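## Task

Scene 1: pick up one end of the red wire and raise it well above the crate, roughly to the arm's highest reach; a lift that stays low does not count. Before closing on the wire, the fingers must first have been spread around it by at least a thumb's width, or opened far away from the entire wire; skipping this may fail the run. If the crate tips halfway over, the run fails. It counts as done only when: that end is held up above the table; the other arm is not touching the wire; the wire touches nothing else that sits more than a finger's width above the crate rim; the other wire stays in the crate with no part drawn out over a wall; the crate is upright and wholly on the table; and neither gripper holds anything except that end. Nothing may be pushed or dropped off the table.

## Robot and tools

ROBOT. Two arms, left_arm and right_arm, each with a two-finger gripper. All poses are in one scene frame: origin on the tabletop midway between the arms, +x pointing out over the table, +z up, and left_arm on the +y side. The arm names do not match image sides. Positions are metres; orientations are quaternions written w, x, y, z. In a gripper's own frame the fingers point along +z and close along y. The reported end_effector_position sits between the finger pads, about 1 cm behind the tips. Reported hand positions can be slightly wrong, more so at long reach, and arms often stop a centimetre or more short of the command, usually low. Joint limits (rad, base to hand): waist -2.618 to 3.054, shoulder 0.000 to 3.142, elbow 0.000 to 3.142, wrist pitch -1.571 to 1.571, wrist yaw -1.571 to 1.571, wrist roll -2.094 to 2.094. Mounting plates and the metal frame behind the arms are fixed obstacles.

ROW FORMAT. Every moving command uses a row of 16 plain numbers covering both arms, even if only one should move: left_arm x, y, z, qw, qx, qy, qz, opening, then right_arm in the same order. x, y, z and the quaternion are an absolute target pose in the scene frame, not an offset. Opening runs from -1 (closed) to +1 (fully open, 0.094 m); it is a target finger setting, not a change. To keep an arm still, resend the exact pose from the last result taken before it should hold, plus its desired opening. To keep orientation steady, repeat the same quaternion rather than copying the drifting reported one.

TOOLS.
execute_actions(actions): a list of actions run in sequence. Each action is a list of 1 to 15 rows; each row is applied for one 1/30 s step, and if fewer than 15 rows are given the last one is held until 15 steps pass (0.5 s per action). An empty list just returns the current state and images. Per control step the commanded pose is clipped to within 70 mm and 16 degrees of the measured pose, so distant targets need several actions; afterwards the arm continues only to its last clipped pose. A target more than 0.6 m from the gripper's current position along any of its own axes causes that action to be rejected for both arms; if the first action fails that check, or any action is malformed, nothing runs.
move(target, speed, blocking): target is one 16-number row of absolute poses and openings. Each gripper travels a straight line to its pose; both paths finish together, lasting 0.5 to 10 s (cut off at 10 s). speed is top path speed in m/s, 0.002 to 0.5, default 0.25; turning is capped at twice that in rad/s. Openings are sent at the start. Paths ignore obstacles and the other arm, and the hand may lag, stray or overshoot speed, especially near full stretch. Faster moves and targets set deeper past a contact press harder. With blocking=false the call returns after 0.5 s while motion continues; check it with wait(0), and call wait or stop before sending new actions or moves.
wait(seconds): 0 to 10 s, arms keep their last command; returns early if a running move ends.
stop(): brakes a running move; braking needs distance, more when fast. Fingers keep moving.
zoom_image(camera, region): a sharper crop of one camera's latest image; camera is cam_high, cam_low, cam_left_wrist or cam_right_wrist; region is [x0, y0, x1, y1] in pixels from the top-left, no larger than 504 by 504.
finished_scene(scene): ends scene 1 or 2 after the robot holds its last command; irreversible; the result reports success and gives the next task. Answering without any tool call ends all remaining scenes.

RESULTS. The state line lists left_arm and right_arm poses. Hand target lines show the pose each controller is now driving toward. grip_measured is finger opening on the command scale (readings may be off by about 1 mm); to hold something, command roughly 0.03 below it, less for a lighter grip. Step readings list positions at some steps; HELD with an arm label means part of that arm's row was held back. A pose unreachable line means the clearance check altered or blocked that arm's command. The move: line gives the ending (done, off_target, moving, held, fault) and limits: paced means the sent pose was clipped, held means some steps were blocked and the arm may then surge faster than speed. Distances to each pose are also reported. FAULT lines mean an arm stopped; MOTOR HOT warns at 75 °C, 90 °C stops that arm 10 s, 100 °C drops it. Joint torques include gravity and friction, so treat them as rough. Images come from cam_high, cam_low, cam_left_wrist and cam_right_wrist (each 504x504), with calibration given; wrist camera poses follow the arm joints.

AVOID. Closing on a wire without first opening wide around it; tipping the crate; dragging the other wire over a wall; knocking anything off the table; arms colliding or pressing each other; fast hard contacts, drops and slips; holding loads longer than needed (heat).

Each tool is called after "Call:" as a command line: name --argument value for each argument, lists and objects as JSON in quotes; but a table of rows of numbers goes row by row, as --pt "numbers of a row", without its own name.

## Session

Call:
execute_actions --actions '[]'

Scene clock: 0.00 s.
left_arm: end_effector_position=(+0.1239, +0.1065, +0.3139) grip_measured=+1.000 end_effector_quat_wxyz=(+0.053, +0.972, +0.191, +0.125) | right_arm: end_effector_position=(+0.2101, -0.0624, +0.2802) grip_measured=+1.000 end_effector_quat_wxyz=(+0.119, -0.515, +0.848, -0.023)
Joint positions: left_arm=[-1.37   1.604  1.105 -1.163 -0.332  1.412  0.094] | right_arm=[ 1.111  2.12   1.577 -1.015  0.289 -0.064  0.094]
Joint velocities: left_arm=[-0.017  0.022 -0.022 -0.037  0.007  0.037  0.   ] | right_arm=[ 0.017 -0.002 -0.027  0.022  0.037  0.022  0.   ]
Joint torques (N m, as the arm reports them, + toward a larger angle): no reading
Motor temperatures (°C, as the motors report them): left_arm=[20 21 22 20 22 20] | right_arm=[22 21 20 23 24 21]
Hand target (left_arm): +0.123, +0.107, +0.315; +0.054, +0.972, +0.192, +0.122
Hand target (right_arm): +0.211, -0.060, +0.286; +0.126, -0.514, +0.848, -0.018

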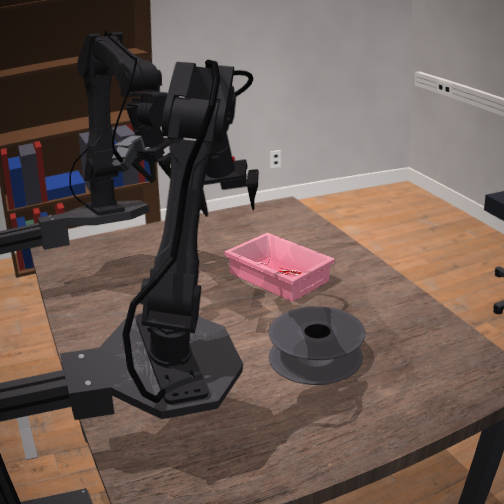

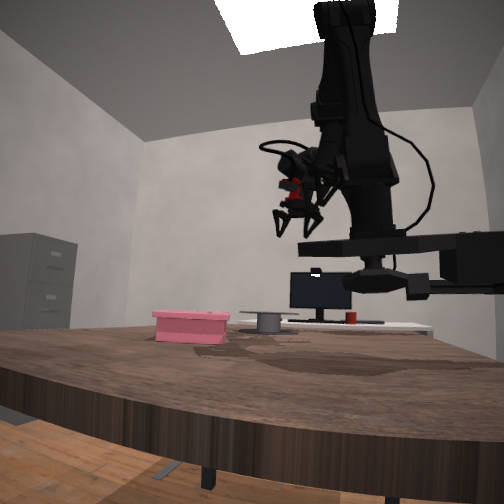

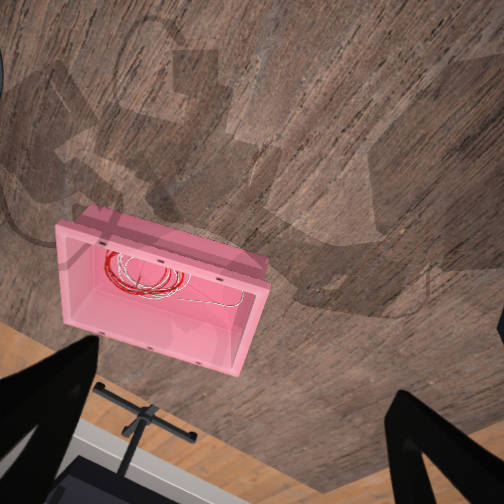

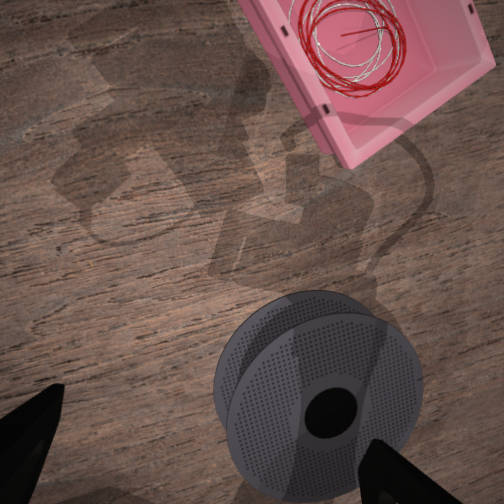

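Call:
zoom_image --camera "cam_right_wrist" --region '[260, 0, 440, 120]'

Call:
zoom_image --camera "cam_left_wrist" --region '[80, 220, 260, 340]'

Region (260, 0, 440, 120) of cam_right_wrist's 504x504 image, scaled by 2.800, with more detail than that image has.

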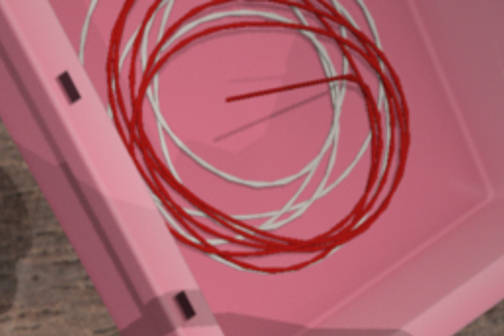

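Region (80, 220, 260, 340) of cam_left_wrist's 504x504 image, scaled by 2.800, with more detail than that image has.

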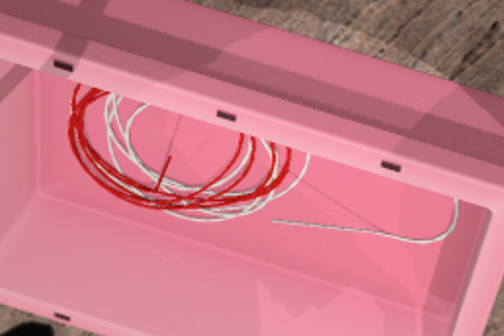

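Call:
move --target '[0.124,0.1065,0.314,0.053,0.972,0.191,0.125,1,0.12,-0.3,0.28,0.119,-0.515,0.848,-0.023,1]' --speed 0.4

Call:
move --target '[0.36,0.066,0.15,0,0.991,0,0.13,0,0.12,-0.3,0.28,0.119,-0.515,0.848,-0.023,1]' --speed 0.35

Scene clock: 6.20 s.
left_arm: end_effector_position=(+0.1239, +0.1065, +0.3139) grip_measured=+1.000 end_effector_quat_wxyz=(+0.053, +0.972, +0.191, +0.125) | right_arm: end_effector_position=(+0.1215, -0.2951, +0.2850) grip_measured=+1.000 end_effector_quat_wxyz=(+0.122, -0.514, +0.848, -0.025)
Joint positions: left_arm=[-1.37   1.604  1.105 -1.163 -0.332  1.412  0.094] | right_arm=[ 0.909  1.123  0.741 -1.111  0.286 -0.274  0.094]
Joint velocities: left_arm=[-0.012  0.012 -0.022 -0.022 -0.007 -0.095  0.   ] | right_arm=[ 0.007  0.017 -0.002 -0.051  0.007 -0.022  0.   ]
Joint torques (N m, as the arm reports them, + toward a larger angle): left_arm=[-0.83 -4.11  6.15  0.3  -0.15 -0.01] | right_arm=[-0.18 -2.37  4.87  0.67 -0.03 -0.05]
Motor temperatures (°C, as the motors report them): left_arm=[20 21 23 20 22 20] | right_arm=[22 23 20 23 24 21]
Hand target (left_arm): +0.124, +0.107, +0.314; +0.053, +0.972, +0.191, +0.125
Hand target (right_arm): +0.118, -0.299, +0.283; +0.117, -0.515, +0.849, -0.021
Off the commanded pose (left_arm): 0.000 m, 0 deg.
Off the commanded pose (right_arm): 0.007 m, 0 deg.
move: done
camera_calibration (this result's frames):
cam_right_wrist: T_world_to_cam=[[0.94052, -0.206774, 0.269566, -0.254967], [-0.274508, -0.930011, 0.244386, -0.254225], [0.200167, -0.303848, -0.931456, 0.274674], [0, 0, 0, 1]] pos_world=[0.115034, -0.205694, 0.386706]

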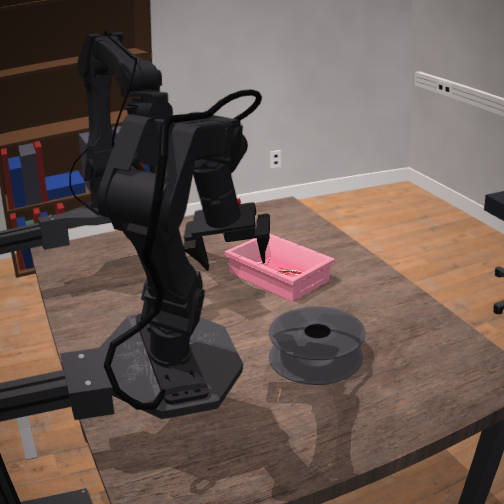

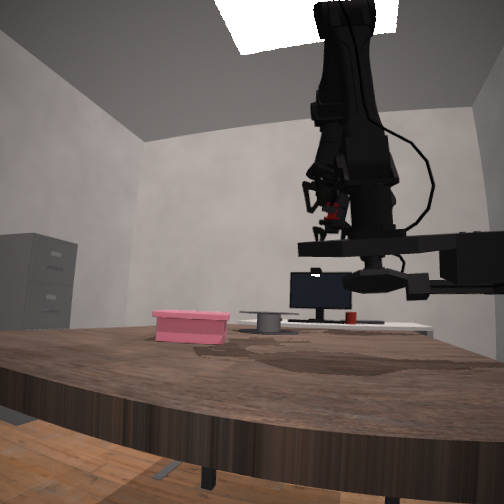

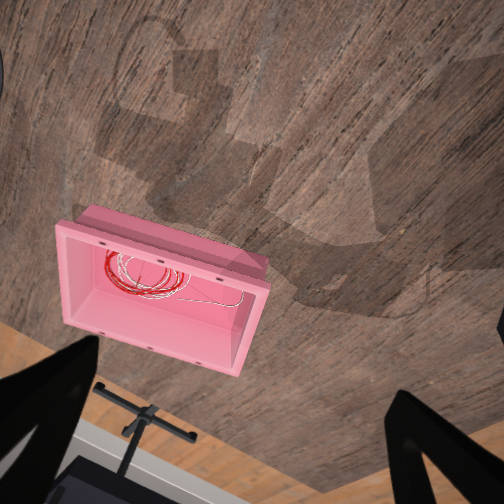

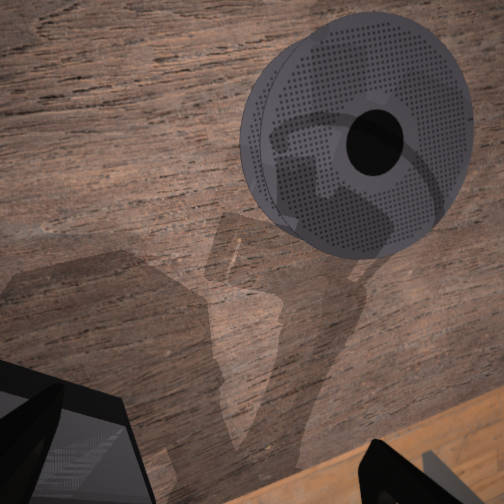

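Scene clock: 7.87 s.
left_arm: end_effector_position=(+0.3611, +0.0688, +0.1515) grip_measured=+0.002 end_effector_quat_wxyz=(-0.052, +0.978, +0.138, +0.149) | right_arm: end_effector_position=(+0.1229, -0.2971, +0.2845) grip_measured=+1.000 end_effector_quat_wxyz=(+0.120, -0.516, +0.847, -0.026)
Joint positions: left_arm=[-0.797  2.408  1.557 -0.743 -0.483  2.101  0.047] | right_arm=[ 0.895  1.123  0.741 -1.111  0.286 -0.292  0.094]
Joint velocities: left_arm=[-0.002  0.022  0.032 -0.007 -0.051  0.051 -0.   ] | right_arm=[-0.002 -0.007 -0.002 -0.037 -0.051 -0.037  0.   ]
Joint torques (N m, as the arm reports them, + toward a larger angle): left_arm=[-2.72 -9.46  7.33  0.09 -0.16  0.08] | right_arm=[-0.17 -2.62  3.95  0.85 -0.01 -0.04]
Motor temperatures (°C, as the motors report them): left_arm=[20 21 23 20 22 20] | right_arm=[22 23 20 23 24 21]
Hand target (left_arm): +0.361, +0.068, +0.150; -0.060, +0.979, +0.130, +0.144
Hand target (right_arm): +0.120, -0.300, +0.280; +0.119, -0.515, +0.848, -0.023
Off the commanded pose (left_arm): 0.003 m, 17 deg; orientation clipped at the last step of the last action.
Off the commanded pose (right_arm): 0.006 m, 0 deg.
joint sent to its limit (left arm) — the command would take joint 6 (wrist roll) past its upper limit, so that joint was sent only as far as its limit.
move: off_target (left_arm); limits=paced
camera_calibration (this result's frames):
cam_left_wrist: T_world_to_cam=[[-0.47703, 0.878843, -0.00881367, 0.111891], [0.627254, 0.34746, 0.697011, -0.31059], [0.615625, 0.326967, -0.717007, -0.01252], [0, 0, 0, 1]] pos_world=[0.255902, 0.013677, 0.208494]
cam_right_wrist: T_world_to_cam=[[0.941749, -0.201795, 0.269049, -0.255033], [-0.270422, -0.929971, 0.249049, -0.257445], [0.199951, -0.307298, -0.930369, 0.27202], [0, 0, 0, 1]] pos_world=[0.116167, -0.20729, 0.385811]

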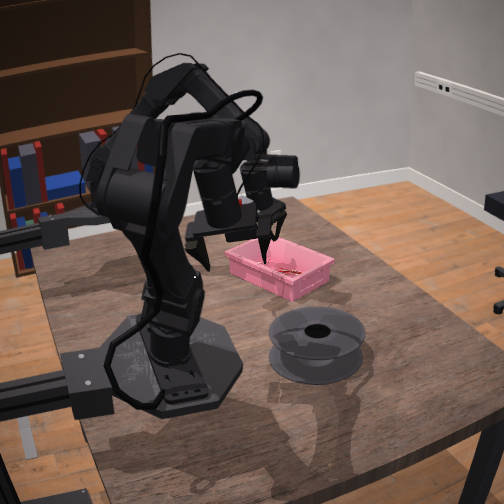

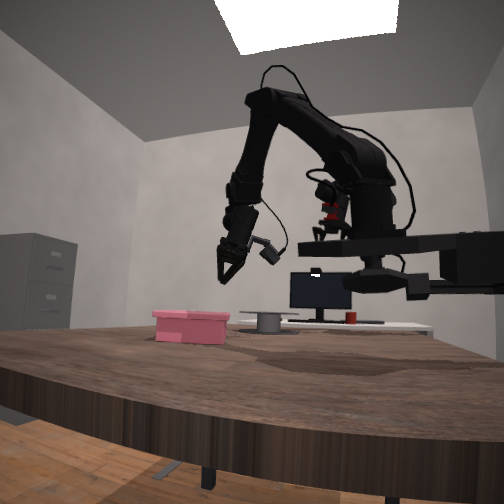

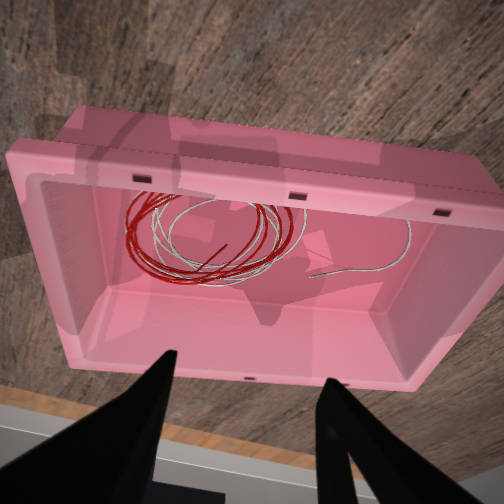

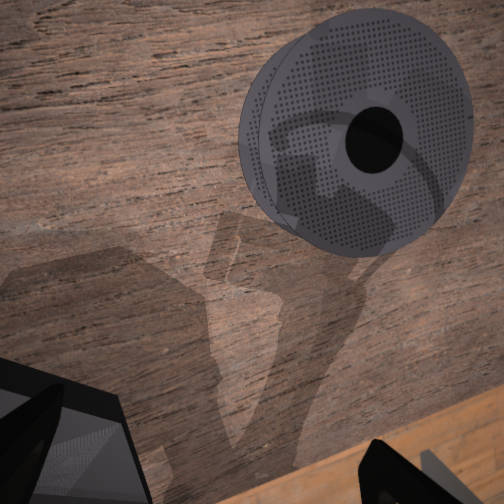

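Call:
move --target '[0.385,0.068,0.095,-0.02,0.972,0.215,0.09,-0.2,0.12,-0.3,0.28,0.119,-0.515,0.848,-0.023,1]'

Scene clock: 11.17 s.
left_arm: end_effector_position=(+0.3827, +0.0752, +0.0954) grip_measured=-0.197 end_effector_quat_wxyz=(-0.028, +0.973, +0.211, +0.092) | right_arm: end_effector_position=(+0.1229, -0.2971, +0.2845) grip_measured=+1.000 end_effector_quat_wxyz=(+0.120, -0.516, +0.847, -0.026)
Joint positions: left_arm=[-0.686  2.562  1.65  -0.69  -0.374  2.053  0.038] | right_arm=[ 0.895  1.123  0.741 -1.111  0.286 -0.292  0.094]
Joint velocities: left_arm=[-0.002  0.017 -0.002 -0.022 -0.007  0.022 -0.001] | right_arm=[-0.022  0.002  0.002 -0.066 -0.007  0.051  0.   ]
Joint torques (N m, as the arm reports them, + toward a larger angle): left_arm=[ -3.27 -10.75   7.06   0.22   0.03  -0.06] | right_arm=[-0.2  -2.71  3.99  0.83  0.01 -0.03]
Motor temperatures (°C, as the motors report them): left_arm=[20 22 23 20 22 20] | right_arm=[22 22 21 24 24 21]
Hand target (left_arm): +0.385, +0.068, +0.095; -0.019, +0.972, +0.215, +0.091
Hand target (right_arm): +0.120, -0.300, +0.280; +0.119, -0.515, +0.848, -0.023
Off the commanded pose (left_arm): 0.008 m, 1 deg.
Off the commanded pose (right_arm): 0.006 m, 0 deg.
move: done
camera_calibration (this result's frames):
cam_left_wrist: T_world_to_cam=[[-0.599755, 0.799703, -0.027715, 0.170799], [0.628672, 0.492349, 0.601967, -0.289607], [0.49504, 0.343609, -0.79804, -0.0154454], [0, 0, 0, 1]] pos_world=[0.292152, 0.0113063, 0.166741]
cam_right_wrist: T_world_to_cam=[[0.941749, -0.201795, 0.269049, -0.255033], [-0.270422, -0.929971, 0.249049, -0.257445], [0.199951, -0.307298, -0.930369, 0.27202], [0, 0, 0, 1]] pos_world=[0.116167, -0.20729, 0.385811]

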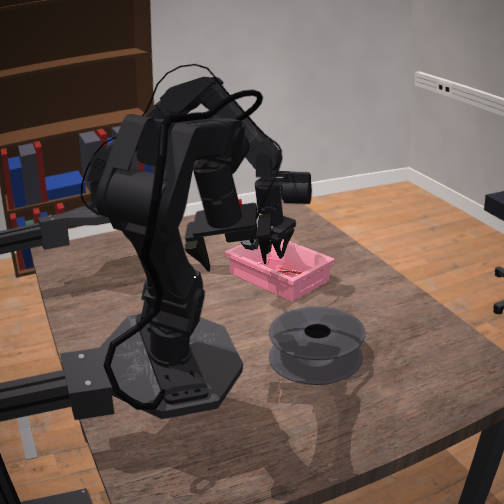

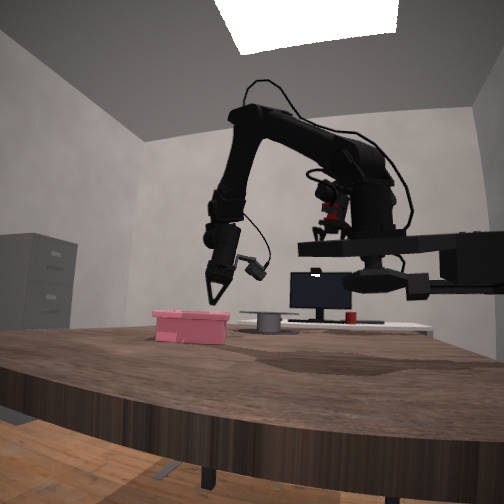

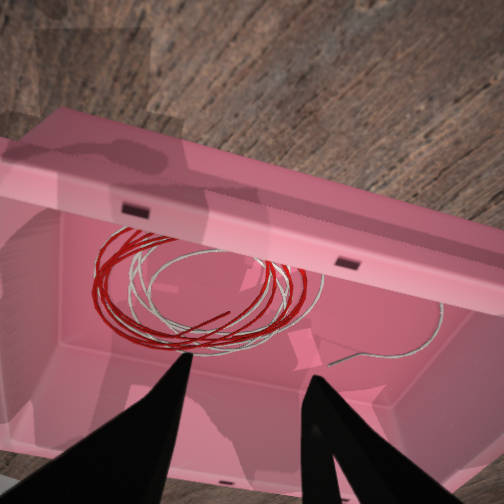

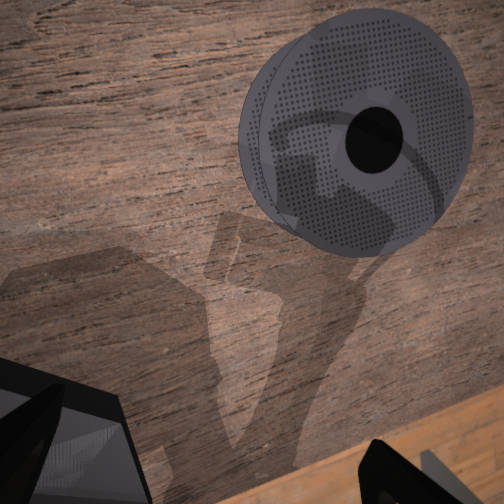

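Call:
move --target '[0.408,0.071,0.062,-0.02,0.972,0.215,0.09,-0.4,0.12,-0.3,0.28,0.119,-0.515,0.848,-0.023,1]' --speed 0.1

Scene clock: 15.80 s.
left_arm: end_effector_position=(+0.4046, +0.0752, +0.0644) grip_measured=-0.398 end_effector_quat_wxyz=(-0.026, +0.971, +0.217, +0.092) | right_arm: end_effector_position=(+0.1229, -0.2971, +0.2845) grip_measured=+1.000 end_effector_quat_wxyz=(+0.120, -0.516, +0.847, -0.026)
Joint positions: left_arm=[-0.642  2.677  1.75  -0.655 -0.372  2.089  0.028] | right_arm=[ 0.895  1.123  0.741 -1.111  0.286 -0.292  0.094]
Joint velocities: left_arm=[ 0.007  0.012 -0.002  0.007 -0.051  0.007 -0.001] | right_arm=[-0.007 -0.017 -0.007 -0.037  0.051  0.007  0.   ]
Joint torques (N m, as the arm reports them, + toward a larger angle): left_arm=[ -2.92 -10.91   6.88   0.26   0.05   0.04] | right_arm=[-0.25 -2.65  4.05  0.83 -0.02 -0.05]
Motor temperatures (°C, as the motors report them): left_arm=[20 23 23 20 22 20] | right_arm=[22 22 21 24 24 21]
Hand target (left_arm): +0.408, +0.071, +0.062; -0.020, +0.972, +0.215, +0.090
Hand target (right_arm): +0.120, -0.300, +0.280; +0.119, -0.515, +0.848, -0.023
Off the commanded pose (left_arm): 0.006 m, 1 deg.
Off the commanded pose (right_arm): 0.006 m, 0 deg.
move: done
camera_calibration (this result's frames):
cam_left_wrist: T_world_to_cam=[[-0.608771, 0.792668, -0.0327928, 0.187615], [0.62195, 0.502504, 0.600556, -0.282729], [0.49252, 0.345205, -0.79891, -0.050051], [0, 0, 0, 1]] pos_world=[0.314709, 0.0106335, 0.135961]
cam_right_wrist: T_world_to_cam=[[0.941749, -0.201795, 0.269049, -0.255033], [-0.270422, -0.929971, 0.249049, -0.257445], [0.199951, -0.307298, -0.930369, 0.27202], [0, 0, 0, 1]] pos_world=[0.116167, -0.20729, 0.385811]

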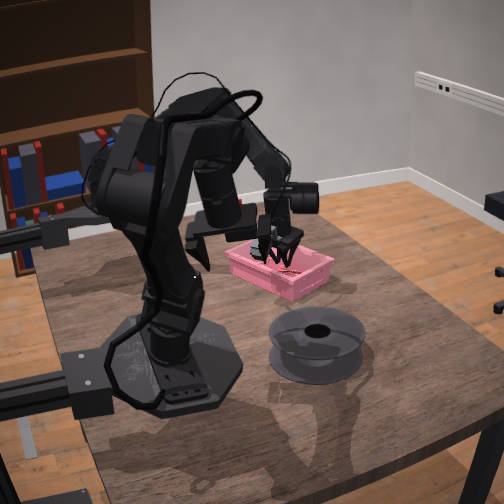

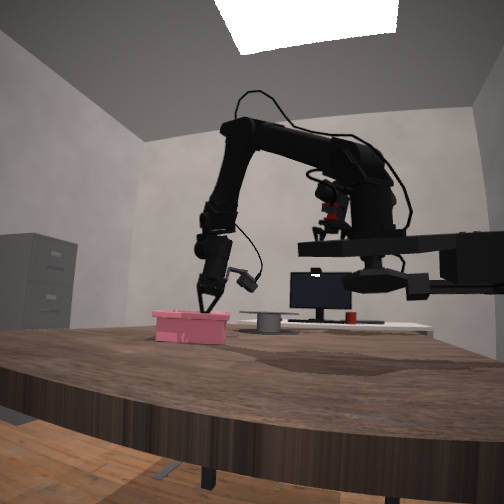

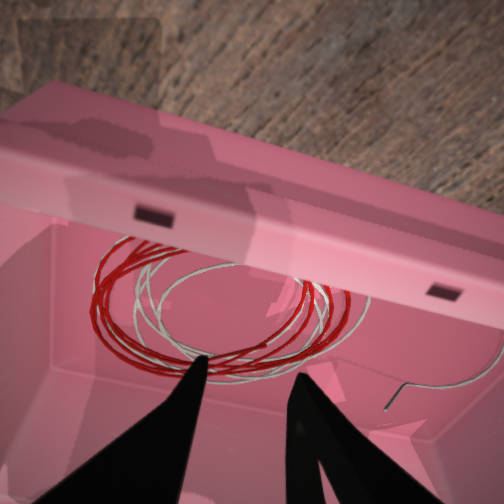

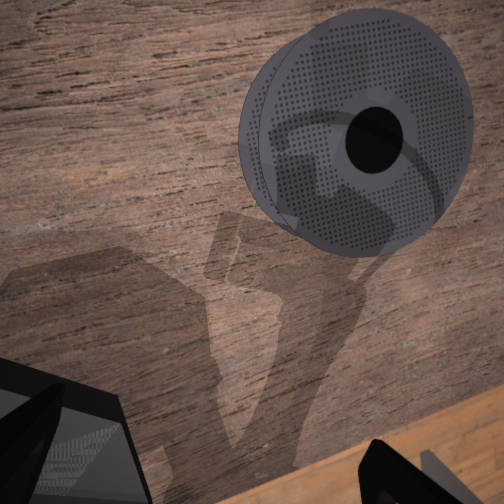

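Call:
move --target '[0.40,0.070,0.085,0,0,1,0,-0.4,0.12,-0.3,0.28,0.119,-0.515,0.848,-0.023,1]' --speed 0.5

Scene clock: 22.80 s.
left_arm: end_effector_position=(+0.3991, +0.0663, +0.0790) grip_measured=-0.398 end_effector_quat_wxyz=(-0.003, +0.009, +1.000, +0.002) | right_arm: end_effector_position=(+0.1229, -0.2971, +0.2845) grip_measured=+1.000 end_effector_quat_wxyz=(+0.120, -0.517, +0.847, -0.026)
Joint positions: left_arm=[-0.607  2.718  1.934 -0.886 -0.203 -0.585  0.028] | right_arm=[ 0.895  1.123  0.741 -1.111  0.286 -0.292  0.094]
Joint velocities: left_arm=[ 0.002  0.007  0.002 -0.007 -0.037  0.007 -0.001] | right_arm=[ 0.002 -0.002 -0.002 -0.037  0.007 -0.007  0.   ]
Joint torques (N m, as the arm reports them, + toward a larger angle): left_arm=[ -2.71 -14.68   3.35   0.12   0.11  -0.09] | right_arm=[-0.22 -2.72  4.04  0.83 -0.03 -0.04]
Motor temperatures (°C, as the motors report them): left_arm=[21 25 24 20 22 20] | right_arm=[22 22 21 24 24 21]
Hand target (left_arm): +0.400, +0.070, +0.085; +0.000, +0.000, +1.000, -0.001
Hand target (right_arm): +0.120, -0.300, +0.280; +0.119, -0.515, +0.848, -0.023
Off the commanded pose (left_arm): 0.007 m, 1 deg.
Off the commanded pose (right_arm): 0.006 m, 0 deg.
move: done
camera_calibration (this result's frames):
cam_left_wrist: T_world_to_cam=[[0.198873, -0.979998, -0.0073689, -0.015091], [-0.877346, -0.181382, 0.444258, 0.372483], [-0.436709, -0.0818858, -0.895868, 0.374241], [0, 0, 0, 1]] pos_world=[0.493232, 0.0834176, 0.169681]
cam_right_wrist: T_world_to_cam=[[0.941816, -0.201422, 0.269096, -0.254943], [-0.270085, -0.930049, 0.249122, -0.257531], [0.200093, -0.307306, -0.930336, 0.27199], [0, 0, 0, 1]] pos_world=[0.116131, -0.207284, 0.385803]

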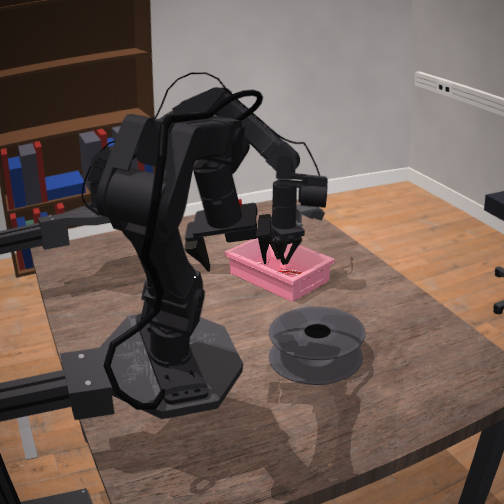

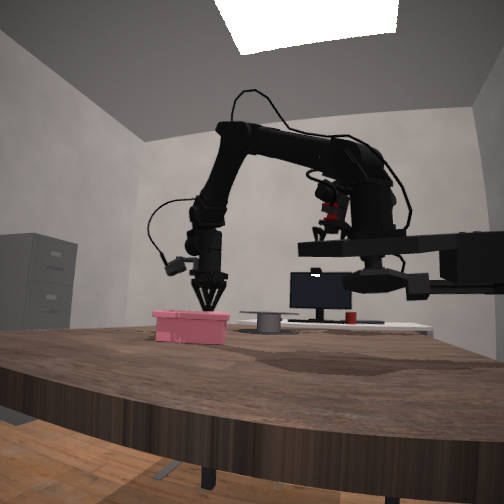

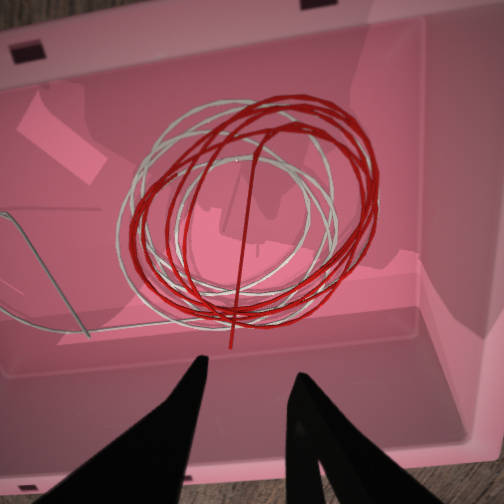

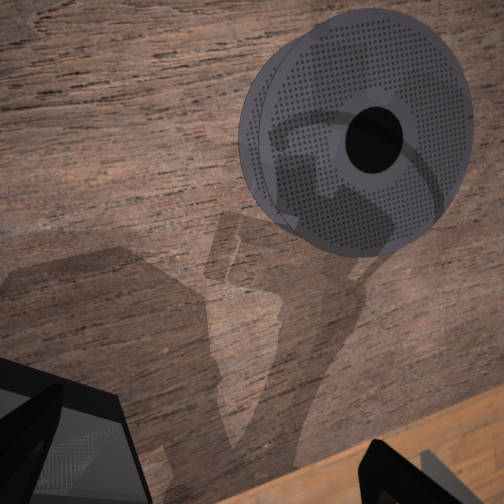

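Call:
move --target '[0.404,0.076,0.049,0,0,1,0,-0.4,0.12,-0.3,0.28,0.119,-0.515,0.848,-0.023,1]' --speed 0.08

Scene clock: 25.30 s.
left_arm: end_effector_position=(+0.4094, +0.0728, +0.0594) grip_measured=-0.398 end_effector_quat_wxyz=(+0.007, -0.005, +1.000, -0.006) | right_arm: end_effector_position=(+0.1229, -0.2971, +0.2845) grip_measured=+1.000 end_effector_quat_wxyz=(+0.120, -0.517, +0.847, -0.026)
Joint positions: left_arm=[-0.574  2.746  1.915 -0.806 -0.203 -0.574  0.028] | right_arm=[ 0.895  1.123  0.741 -1.111  0.286 -0.292  0.094]
Joint velocities: left_arm=[-0.002  0.012 -0.002 -0.051 -0.022  0.037 -0.001] | right_arm=[ 0.002 -0.002  0.017 -0.051  0.007 -0.037  0.   ]
Joint torques (N m, as the arm reports them, + toward a larger angle): left_arm=[ -2.89 -11.22   4.06   0.19   0.     0.04] | right_arm=[-0.25 -2.75  3.89  0.84 -0.03 -0.02]
Motor temperatures (°C, as the motors report them): left_arm=[21 25 23 20 22 20] | right_arm=[22 22 21 24 24 21]
Hand target (left_arm): +0.404, +0.076, +0.049; -0.000, -0.000, +1.000, +0.000
Hand target (right_arm): +0.120, -0.300, +0.280; +0.119, -0.515, +0.848, -0.023
Off the commanded pose (left_arm): 0.012 m, 1 deg.
Off the commanded pose (right_arm): 0.006 m, 0 deg.
move: off_target (left_arm)
camera_calibration (this result's frames):
cam_left_wrist: T_world_to_cam=[[0.226218, -0.973984, 0.0134277, -0.0238136], [-0.880674, -0.198617, 0.430076, 0.394875], [-0.41622, -0.109116, -0.902693, 0.355693], [0, 0, 0, 1]] pos_world=[0.50119, 0.0940466, 0.151576]
cam_right_wrist: T_world_to_cam=[[0.941816, -0.201422, 0.269096, -0.254943], [-0.270085, -0.930049, 0.249122, -0.257531], [0.200093, -0.307306, -0.930336, 0.27199], [0, 0, 0, 1]] pos_world=[0.116131, -0.207284, 0.385803]

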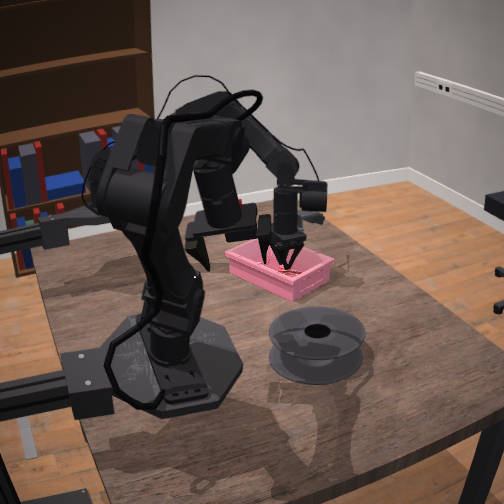

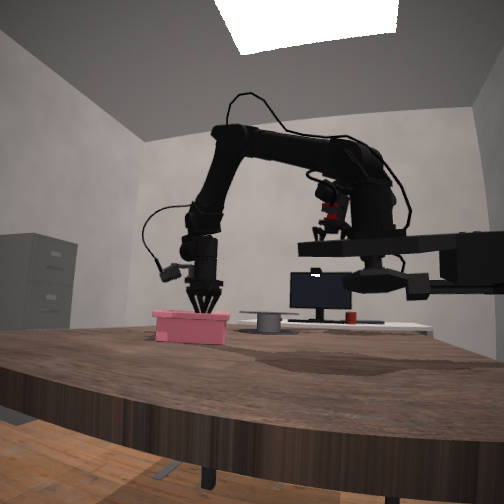

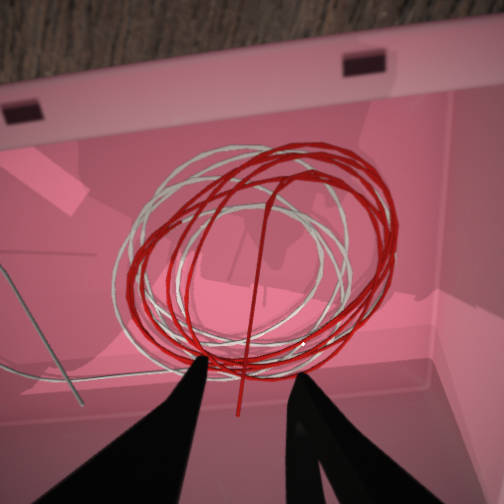

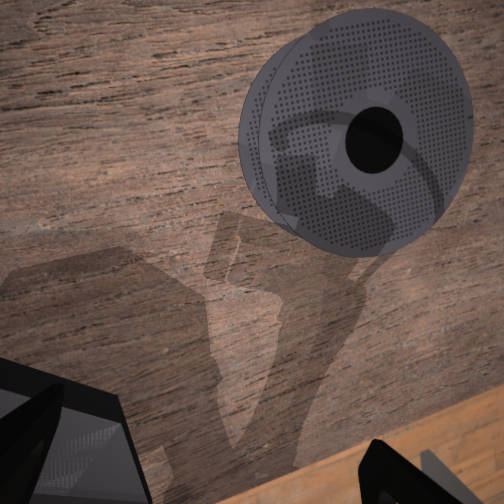

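Call:
move --target '[0.399,0.076,0.034,0,0,1,0,-0.4,0.12,-0.3,0.28,0.119,-0.515,0.848,-0.023,1]' --speed 0.05

Scene clock: 27.17 s.
left_arm: end_effector_position=(+0.4056, +0.0717, +0.0454) grip_measured=-0.398 end_effector_quat_wxyz=(+0.008, -0.004, +1.000, -0.007) | right_arm: end_effector_position=(+0.1229, -0.2971, +0.2845) grip_measured=+1.000 end_effector_quat_wxyz=(+0.120, -0.517, +0.847, -0.026)
Joint positions: left_arm=[-0.574  2.765  1.888 -0.757 -0.203 -0.573  0.028] | right_arm=[ 0.895  1.123  0.741 -1.111  0.286 -0.292  0.094]
Joint velocities: left_arm=[ 0.007 -0.002  0.037  0.051 -0.037 -0.022  0.   ] | right_arm=[-0.012 -0.002  0.002 -0.066 -0.022  0.007  0.   ]
Joint torques (N m, as the arm reports them, + toward a larger angle): left_arm=[ -2.78 -11.1    3.88   0.13   0.     0.06] | right_arm=[-0.29 -2.62  4.02  0.83  0.   -0.04]
Motor temperatures (°C, as the motors report them): left_arm=[21 26 23 20 22 20] | right_arm=[22 22 21 24 24 21]
Hand target (left_arm): +0.399, +0.076, +0.034; -0.000, +0.000, +1.000, +0.000
Hand target (right_arm): +0.120, -0.300, +0.280; +0.119, -0.515, +0.848, -0.023
Off the commanded pose (left_arm): 0.014 m, 1 deg.
Off the commanded pose (right_arm): 0.006 m, 0 deg.
move: off_target (left_arm)
camera_calibration (this result's frames):
cam_left_wrist: T_world_to_cam=[[0.225073, -0.974209, 0.0160748, -0.0234125], [-0.882257, -0.196772, 0.427672, 0.397967], [-0.413479, -0.110439, -0.903791, 0.340347], [0, 0, 0, 1]] pos_world=[0.497105, 0.0930878, 0.137779]
cam_right_wrist: T_world_to_cam=[[0.941816, -0.201422, 0.269096, -0.254943], [-0.270085, -0.930049, 0.249122, -0.257531], [0.200093, -0.307306, -0.930336, 0.27199], [0, 0, 0, 1]] pos_world=[0.116131, -0.207284, 0.385803]

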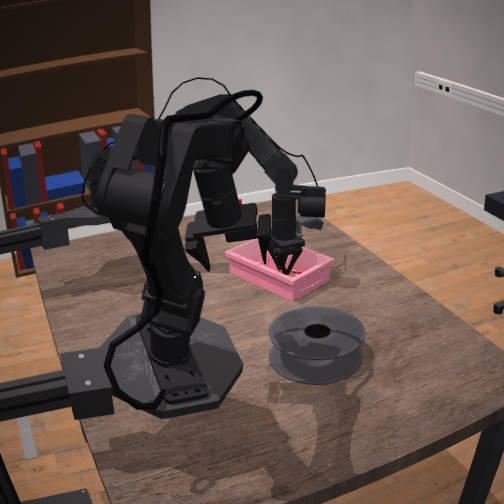

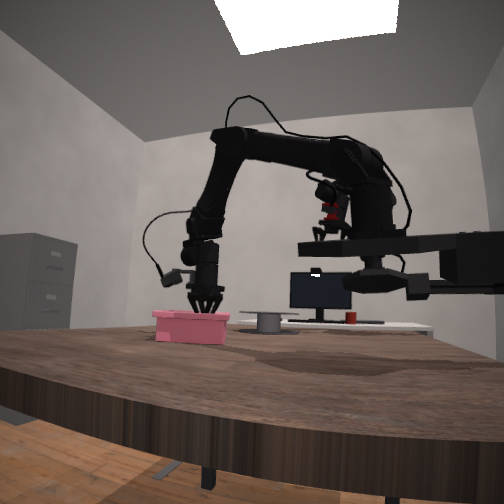

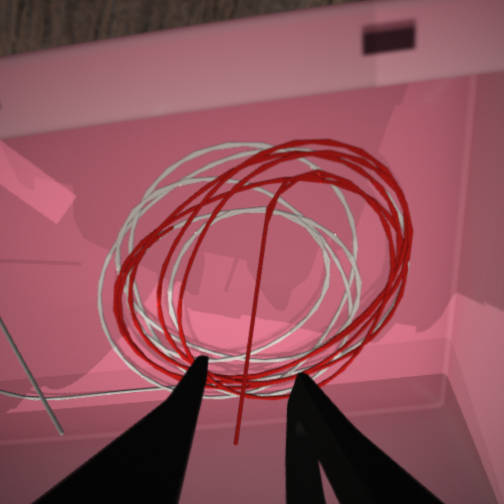

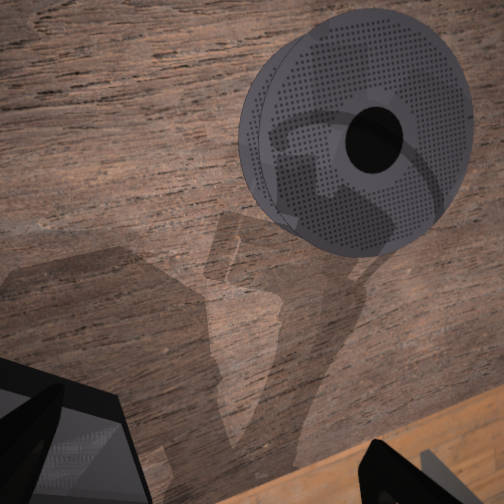

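Close and lift a little.

Call:
move --target '[0.399,0.076,0.034,0,0,1,0,-1,0.12,-0.3,0.28,0.119,-0.515,0.848,-0.023,1]' --speed 0.02

Call:
move --target '[0.41,0.076,0.2,0,0,1,0,-1,0.12,-0.3,0.28,0.119,-0.515,0.848,-0.023,1]' --speed 0.1

Scene clock: 30.03 s.
left_arm: end_effector_position=(+0.4060, +0.0715, +0.0454) grip_measured=-0.982 end_effector_quat_wxyz=(+0.009, -0.004, +1.000, -0.008) | right_arm: end_effector_position=(+0.1229, -0.2971, +0.2845) grip_measured=+1.000 end_effector_quat_wxyz=(+0.120, -0.517, +0.847, -0.026)
Joint positions: left_arm=[-0.574  2.765  1.888 -0.755 -0.203 -0.573  0.001] | right_arm=[ 0.895  1.123  0.741 -1.111  0.286 -0.292  0.094]
Joint velocities: left_arm=[-0.012 -0.007 -0.002  0.007 -0.037  0.007  0.002] | right_arm=[-0.007 -0.012  0.007 -0.066 -0.007  0.037  0.   ]
Joint torques (N m, as the arm reports them, + toward a larger angle): left_arm=[ -2.73 -11.47   3.96   0.18   0.03   0.07] | right_arm=[-0.17 -2.64  4.07  0.83  0.01 -0.03]
Motor temperatures (°C, as the motors report them): left_arm=[21 26 23 20 22 20] | right_arm=[22 22 21 24 24 21]
Hand target (left_arm): +0.399, +0.076, +0.034; -0.000, -0.000, +1.000, -0.000
Hand target (right_arm): +0.120, -0.300, +0.280; +0.119, -0.515, +0.848, -0.023
Off the commanded pose (left_arm): 0.014 m, 1 deg.
Off the commanded pose (right_arm): 0.006 m, 0 deg.
move: off_target (left_arm)
camera_calibration (this result's frames):
cam_left_wrist: T_world_to_cam=[[0.225426, -0.974105, 0.0174088, -0.0239564], [-0.882852, -0.196686, 0.426482, 0.398552], [-0.412014, -0.111509, -0.904329, 0.339997], [0, 0, 0, 1]] pos_world=[0.497346, 0.0929666, 0.137912]
cam_right_wrist: T_world_to_cam=[[0.941816, -0.201422, 0.269096, -0.254943], [-0.270085, -0.930049, 0.249122, -0.257531], [0.200093, -0.307306, -0.930336, 0.27199], [0, 0, 0, 1]] pos_world=[0.116131, -0.207284, 0.385803]

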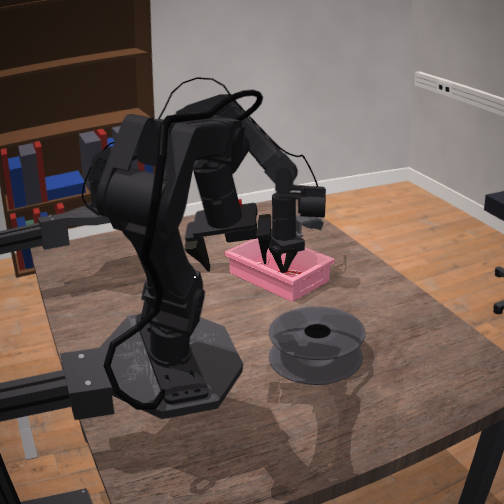

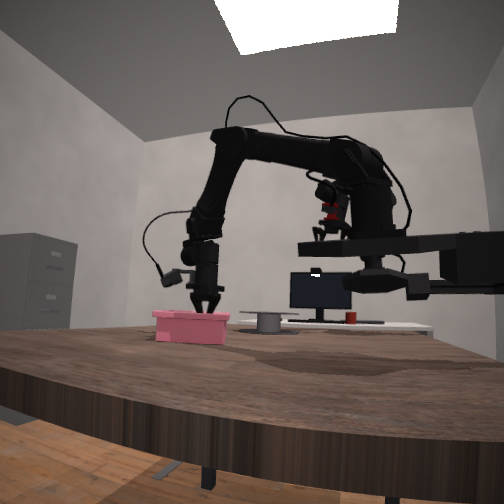

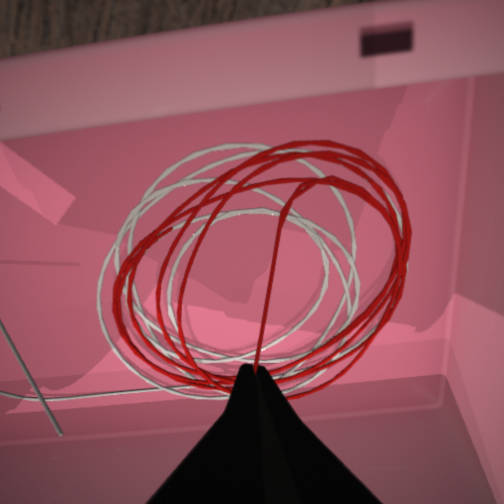

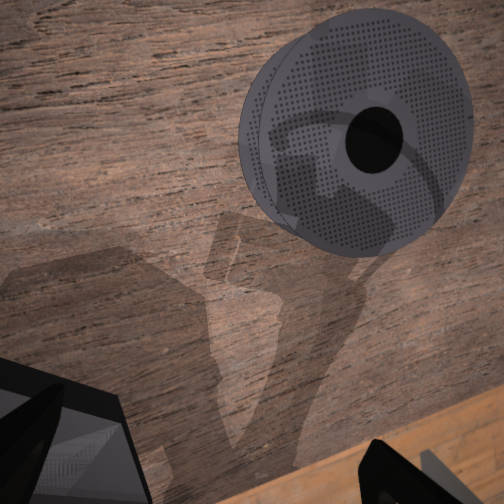

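Scene clock: 32.17 s.
left_arm: end_effector_position=(+0.4086, +0.0819, +0.1878) grip_measured=-0.982 end_effector_quat_wxyz=(-0.009, -0.000, +1.000, +0.005) | right_arm: end_effector_position=(+0.1229, -0.2971, +0.2845) grip_measured=+1.000 end_effector_quat_wxyz=(+0.120, -0.517, +0.847, -0.026)
Joint positions: left_arm=[-0.614  2.574  2.115 -1.227 -0.2   -0.615  0.001] | right_arm=[ 0.895  1.123  0.741 -1.111  0.286 -0.292  0.094]
Joint velocities: left_arm=[-0.002 -0.007 -0.017 -0.037 -0.007 -0.066 -0.   ] | right_arm=[-0.007  0.002 -0.002 -0.022  0.007  0.007  0.   ]
Joint torques (N m, as the arm reports them, + toward a larger angle): left_arm=[ -4.2  -13.09   7.5   -0.13   0.09  -0.03] | right_arm=[-0.2  -2.73  4.02  0.82  0.   -0.03]
Motor temperatures (°C, as the motors report them): left_arm=[21 26 23 20 22 20] | right_arm=[22 22 21 24 24 21]
Hand target (left_arm): +0.410, +0.076, +0.200; -0.000, +0.000, +1.000, -0.001
Hand target (right_arm): +0.120, -0.300, +0.280; +0.119, -0.515, +0.848, -0.023
Off the commanded pose (left_arm): 0.014 m, 1 deg.
Off the commanded pose (right_arm): 0.006 m, 0 deg.
move: off_target (left_arm)
camera_calibration (this result's frames):
cam_left_wrist: T_world_to_cam=[[0.218046, -0.975814, -0.0155897, -0.00746242], [-0.868254, -0.201257, 0.453464, 0.331451], [-0.445634, -0.0853405, -0.891138, 0.48013], [0, 0, 0, 1]] pos_world=[0.503373, 0.100399, 0.277444]
cam_right_wrist: T_world_to_cam=[[0.941816, -0.201422, 0.269096, -0.254943], [-0.270085, -0.930049, 0.249122, -0.257531], [0.200093, -0.307306, -0.930336, 0.27199], [0, 0, 0, 1]] pos_world=[0.116131, -0.207284, 0.385803]

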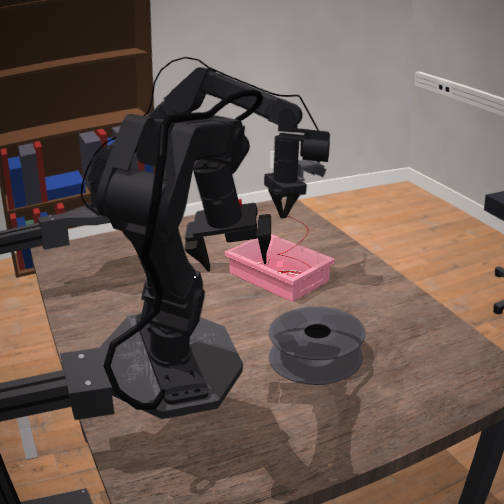

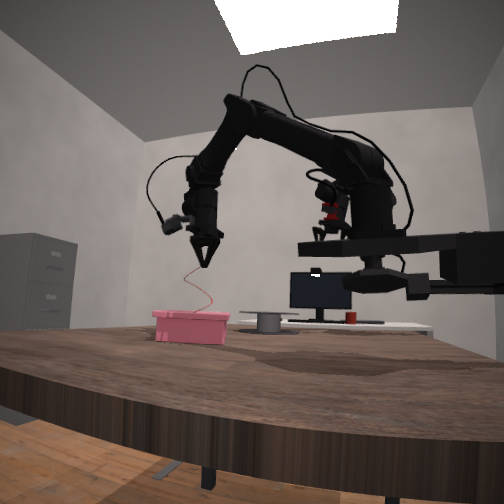

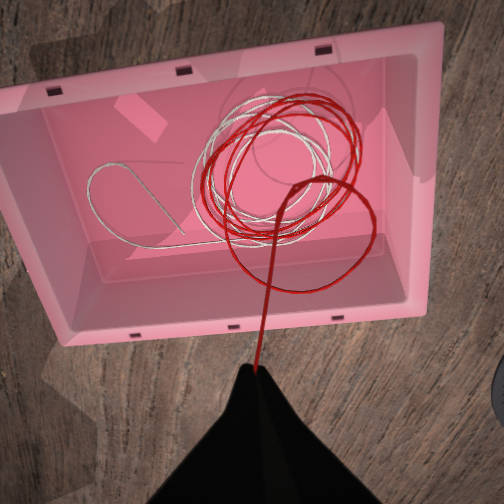

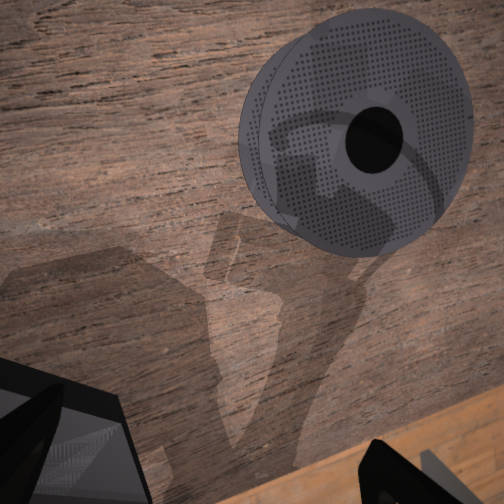

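Call:
move --target '[0.41,0.08,0.62,0.328,-0.328,0.625,-0.625,-1,0.12,-0.3,0.28,0.119,-0.515,0.848,-0.023,1]' --speed 0.13

Scene clock: 43.83 s.
left_arm: end_effector_position=(+0.4158, +0.0815, +0.6172) grip_measured=-0.982 end_effector_quat_wxyz=(+0.337, -0.336, +0.627, -0.616) | right_arm: end_effector_position=(+0.1229, -0.2971, +0.2845) grip_measured=+1.000 end_effector_quat_wxyz=(+0.120, -0.517, +0.847, -0.026)
Joint positions: left_arm=[-0.774  1.539  1.394  0.044 -0.191 -1.376  0.001] | right_arm=[ 0.895  1.123  0.741 -1.111  0.286 -0.292  0.094]
Joint velocities: left_arm=[-0.002 -0.012 -0.007  0.007  0.007 -0.007 -0.   ] | right_arm=[ 0.002 -0.012 -0.007 -0.022 -0.022  0.037  0.   ]
Joint torques (N m, as the arm reports them, + toward a larger angle): left_arm=[-2.8  -6.68  6.61  1.86  0.1  -0.05] | right_arm=[-0.3  -2.75  4.06  0.82 -0.01 -0.02]
Motor temperatures (°C, as the motors report them): left_arm=[21 27 24 22 22 20] | right_arm=[22 22 21 24 24 21]
Hand target (left_arm): +0.409, +0.082, +0.623; +0.337, -0.332, +0.624, -0.621
Hand target (right_arm): +0.120, -0.300, +0.280; +0.119, -0.515, +0.848, -0.023
Off the commanded pose (left_arm): 0.007 m, 2 deg.
Off the commanded pose (right_arm): 0.006 m, 0 deg.
move: done
camera_calibration (this result's frames):
cam_left_wrist: T_world_to_cam=[[0.125125, 0.166744, 0.978029, -0.670555], [-0.846579, -0.496084, 0.192885, 0.318823], [0.517347, -0.852113, 0.0790894, -0.0707739], [0, 0, 0, 1]] pos_world=[0.390426, 0.209666, 0.599924]
cam_right_wrist: T_world_to_cam=[[0.941816, -0.201422, 0.269096, -0.254943], [-0.270085, -0.930049, 0.249122, -0.257531], [0.200093, -0.307306, -0.930336, 0.27199], [0, 0, 0, 1]] pos_world=[0.116131, -0.207284, 0.385803]

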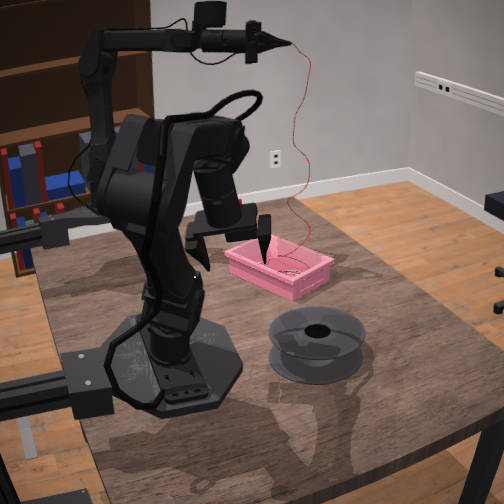

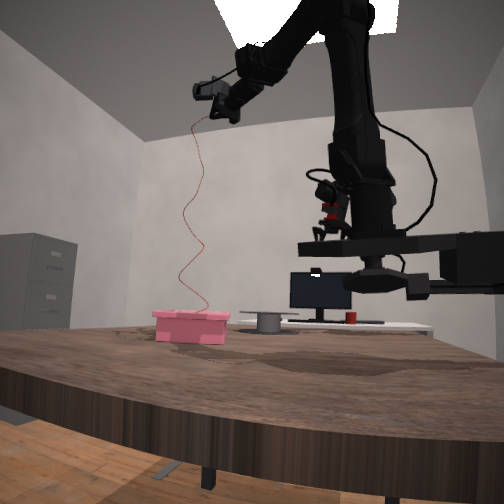

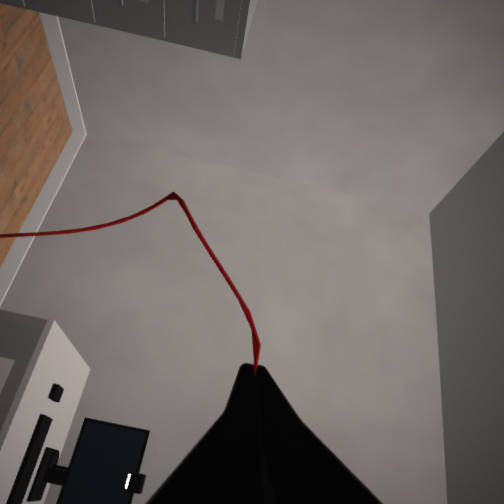

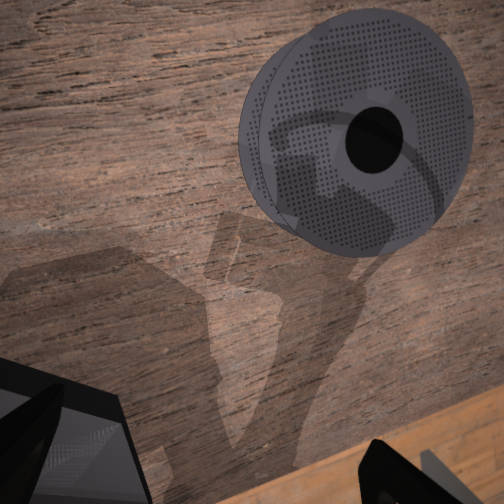

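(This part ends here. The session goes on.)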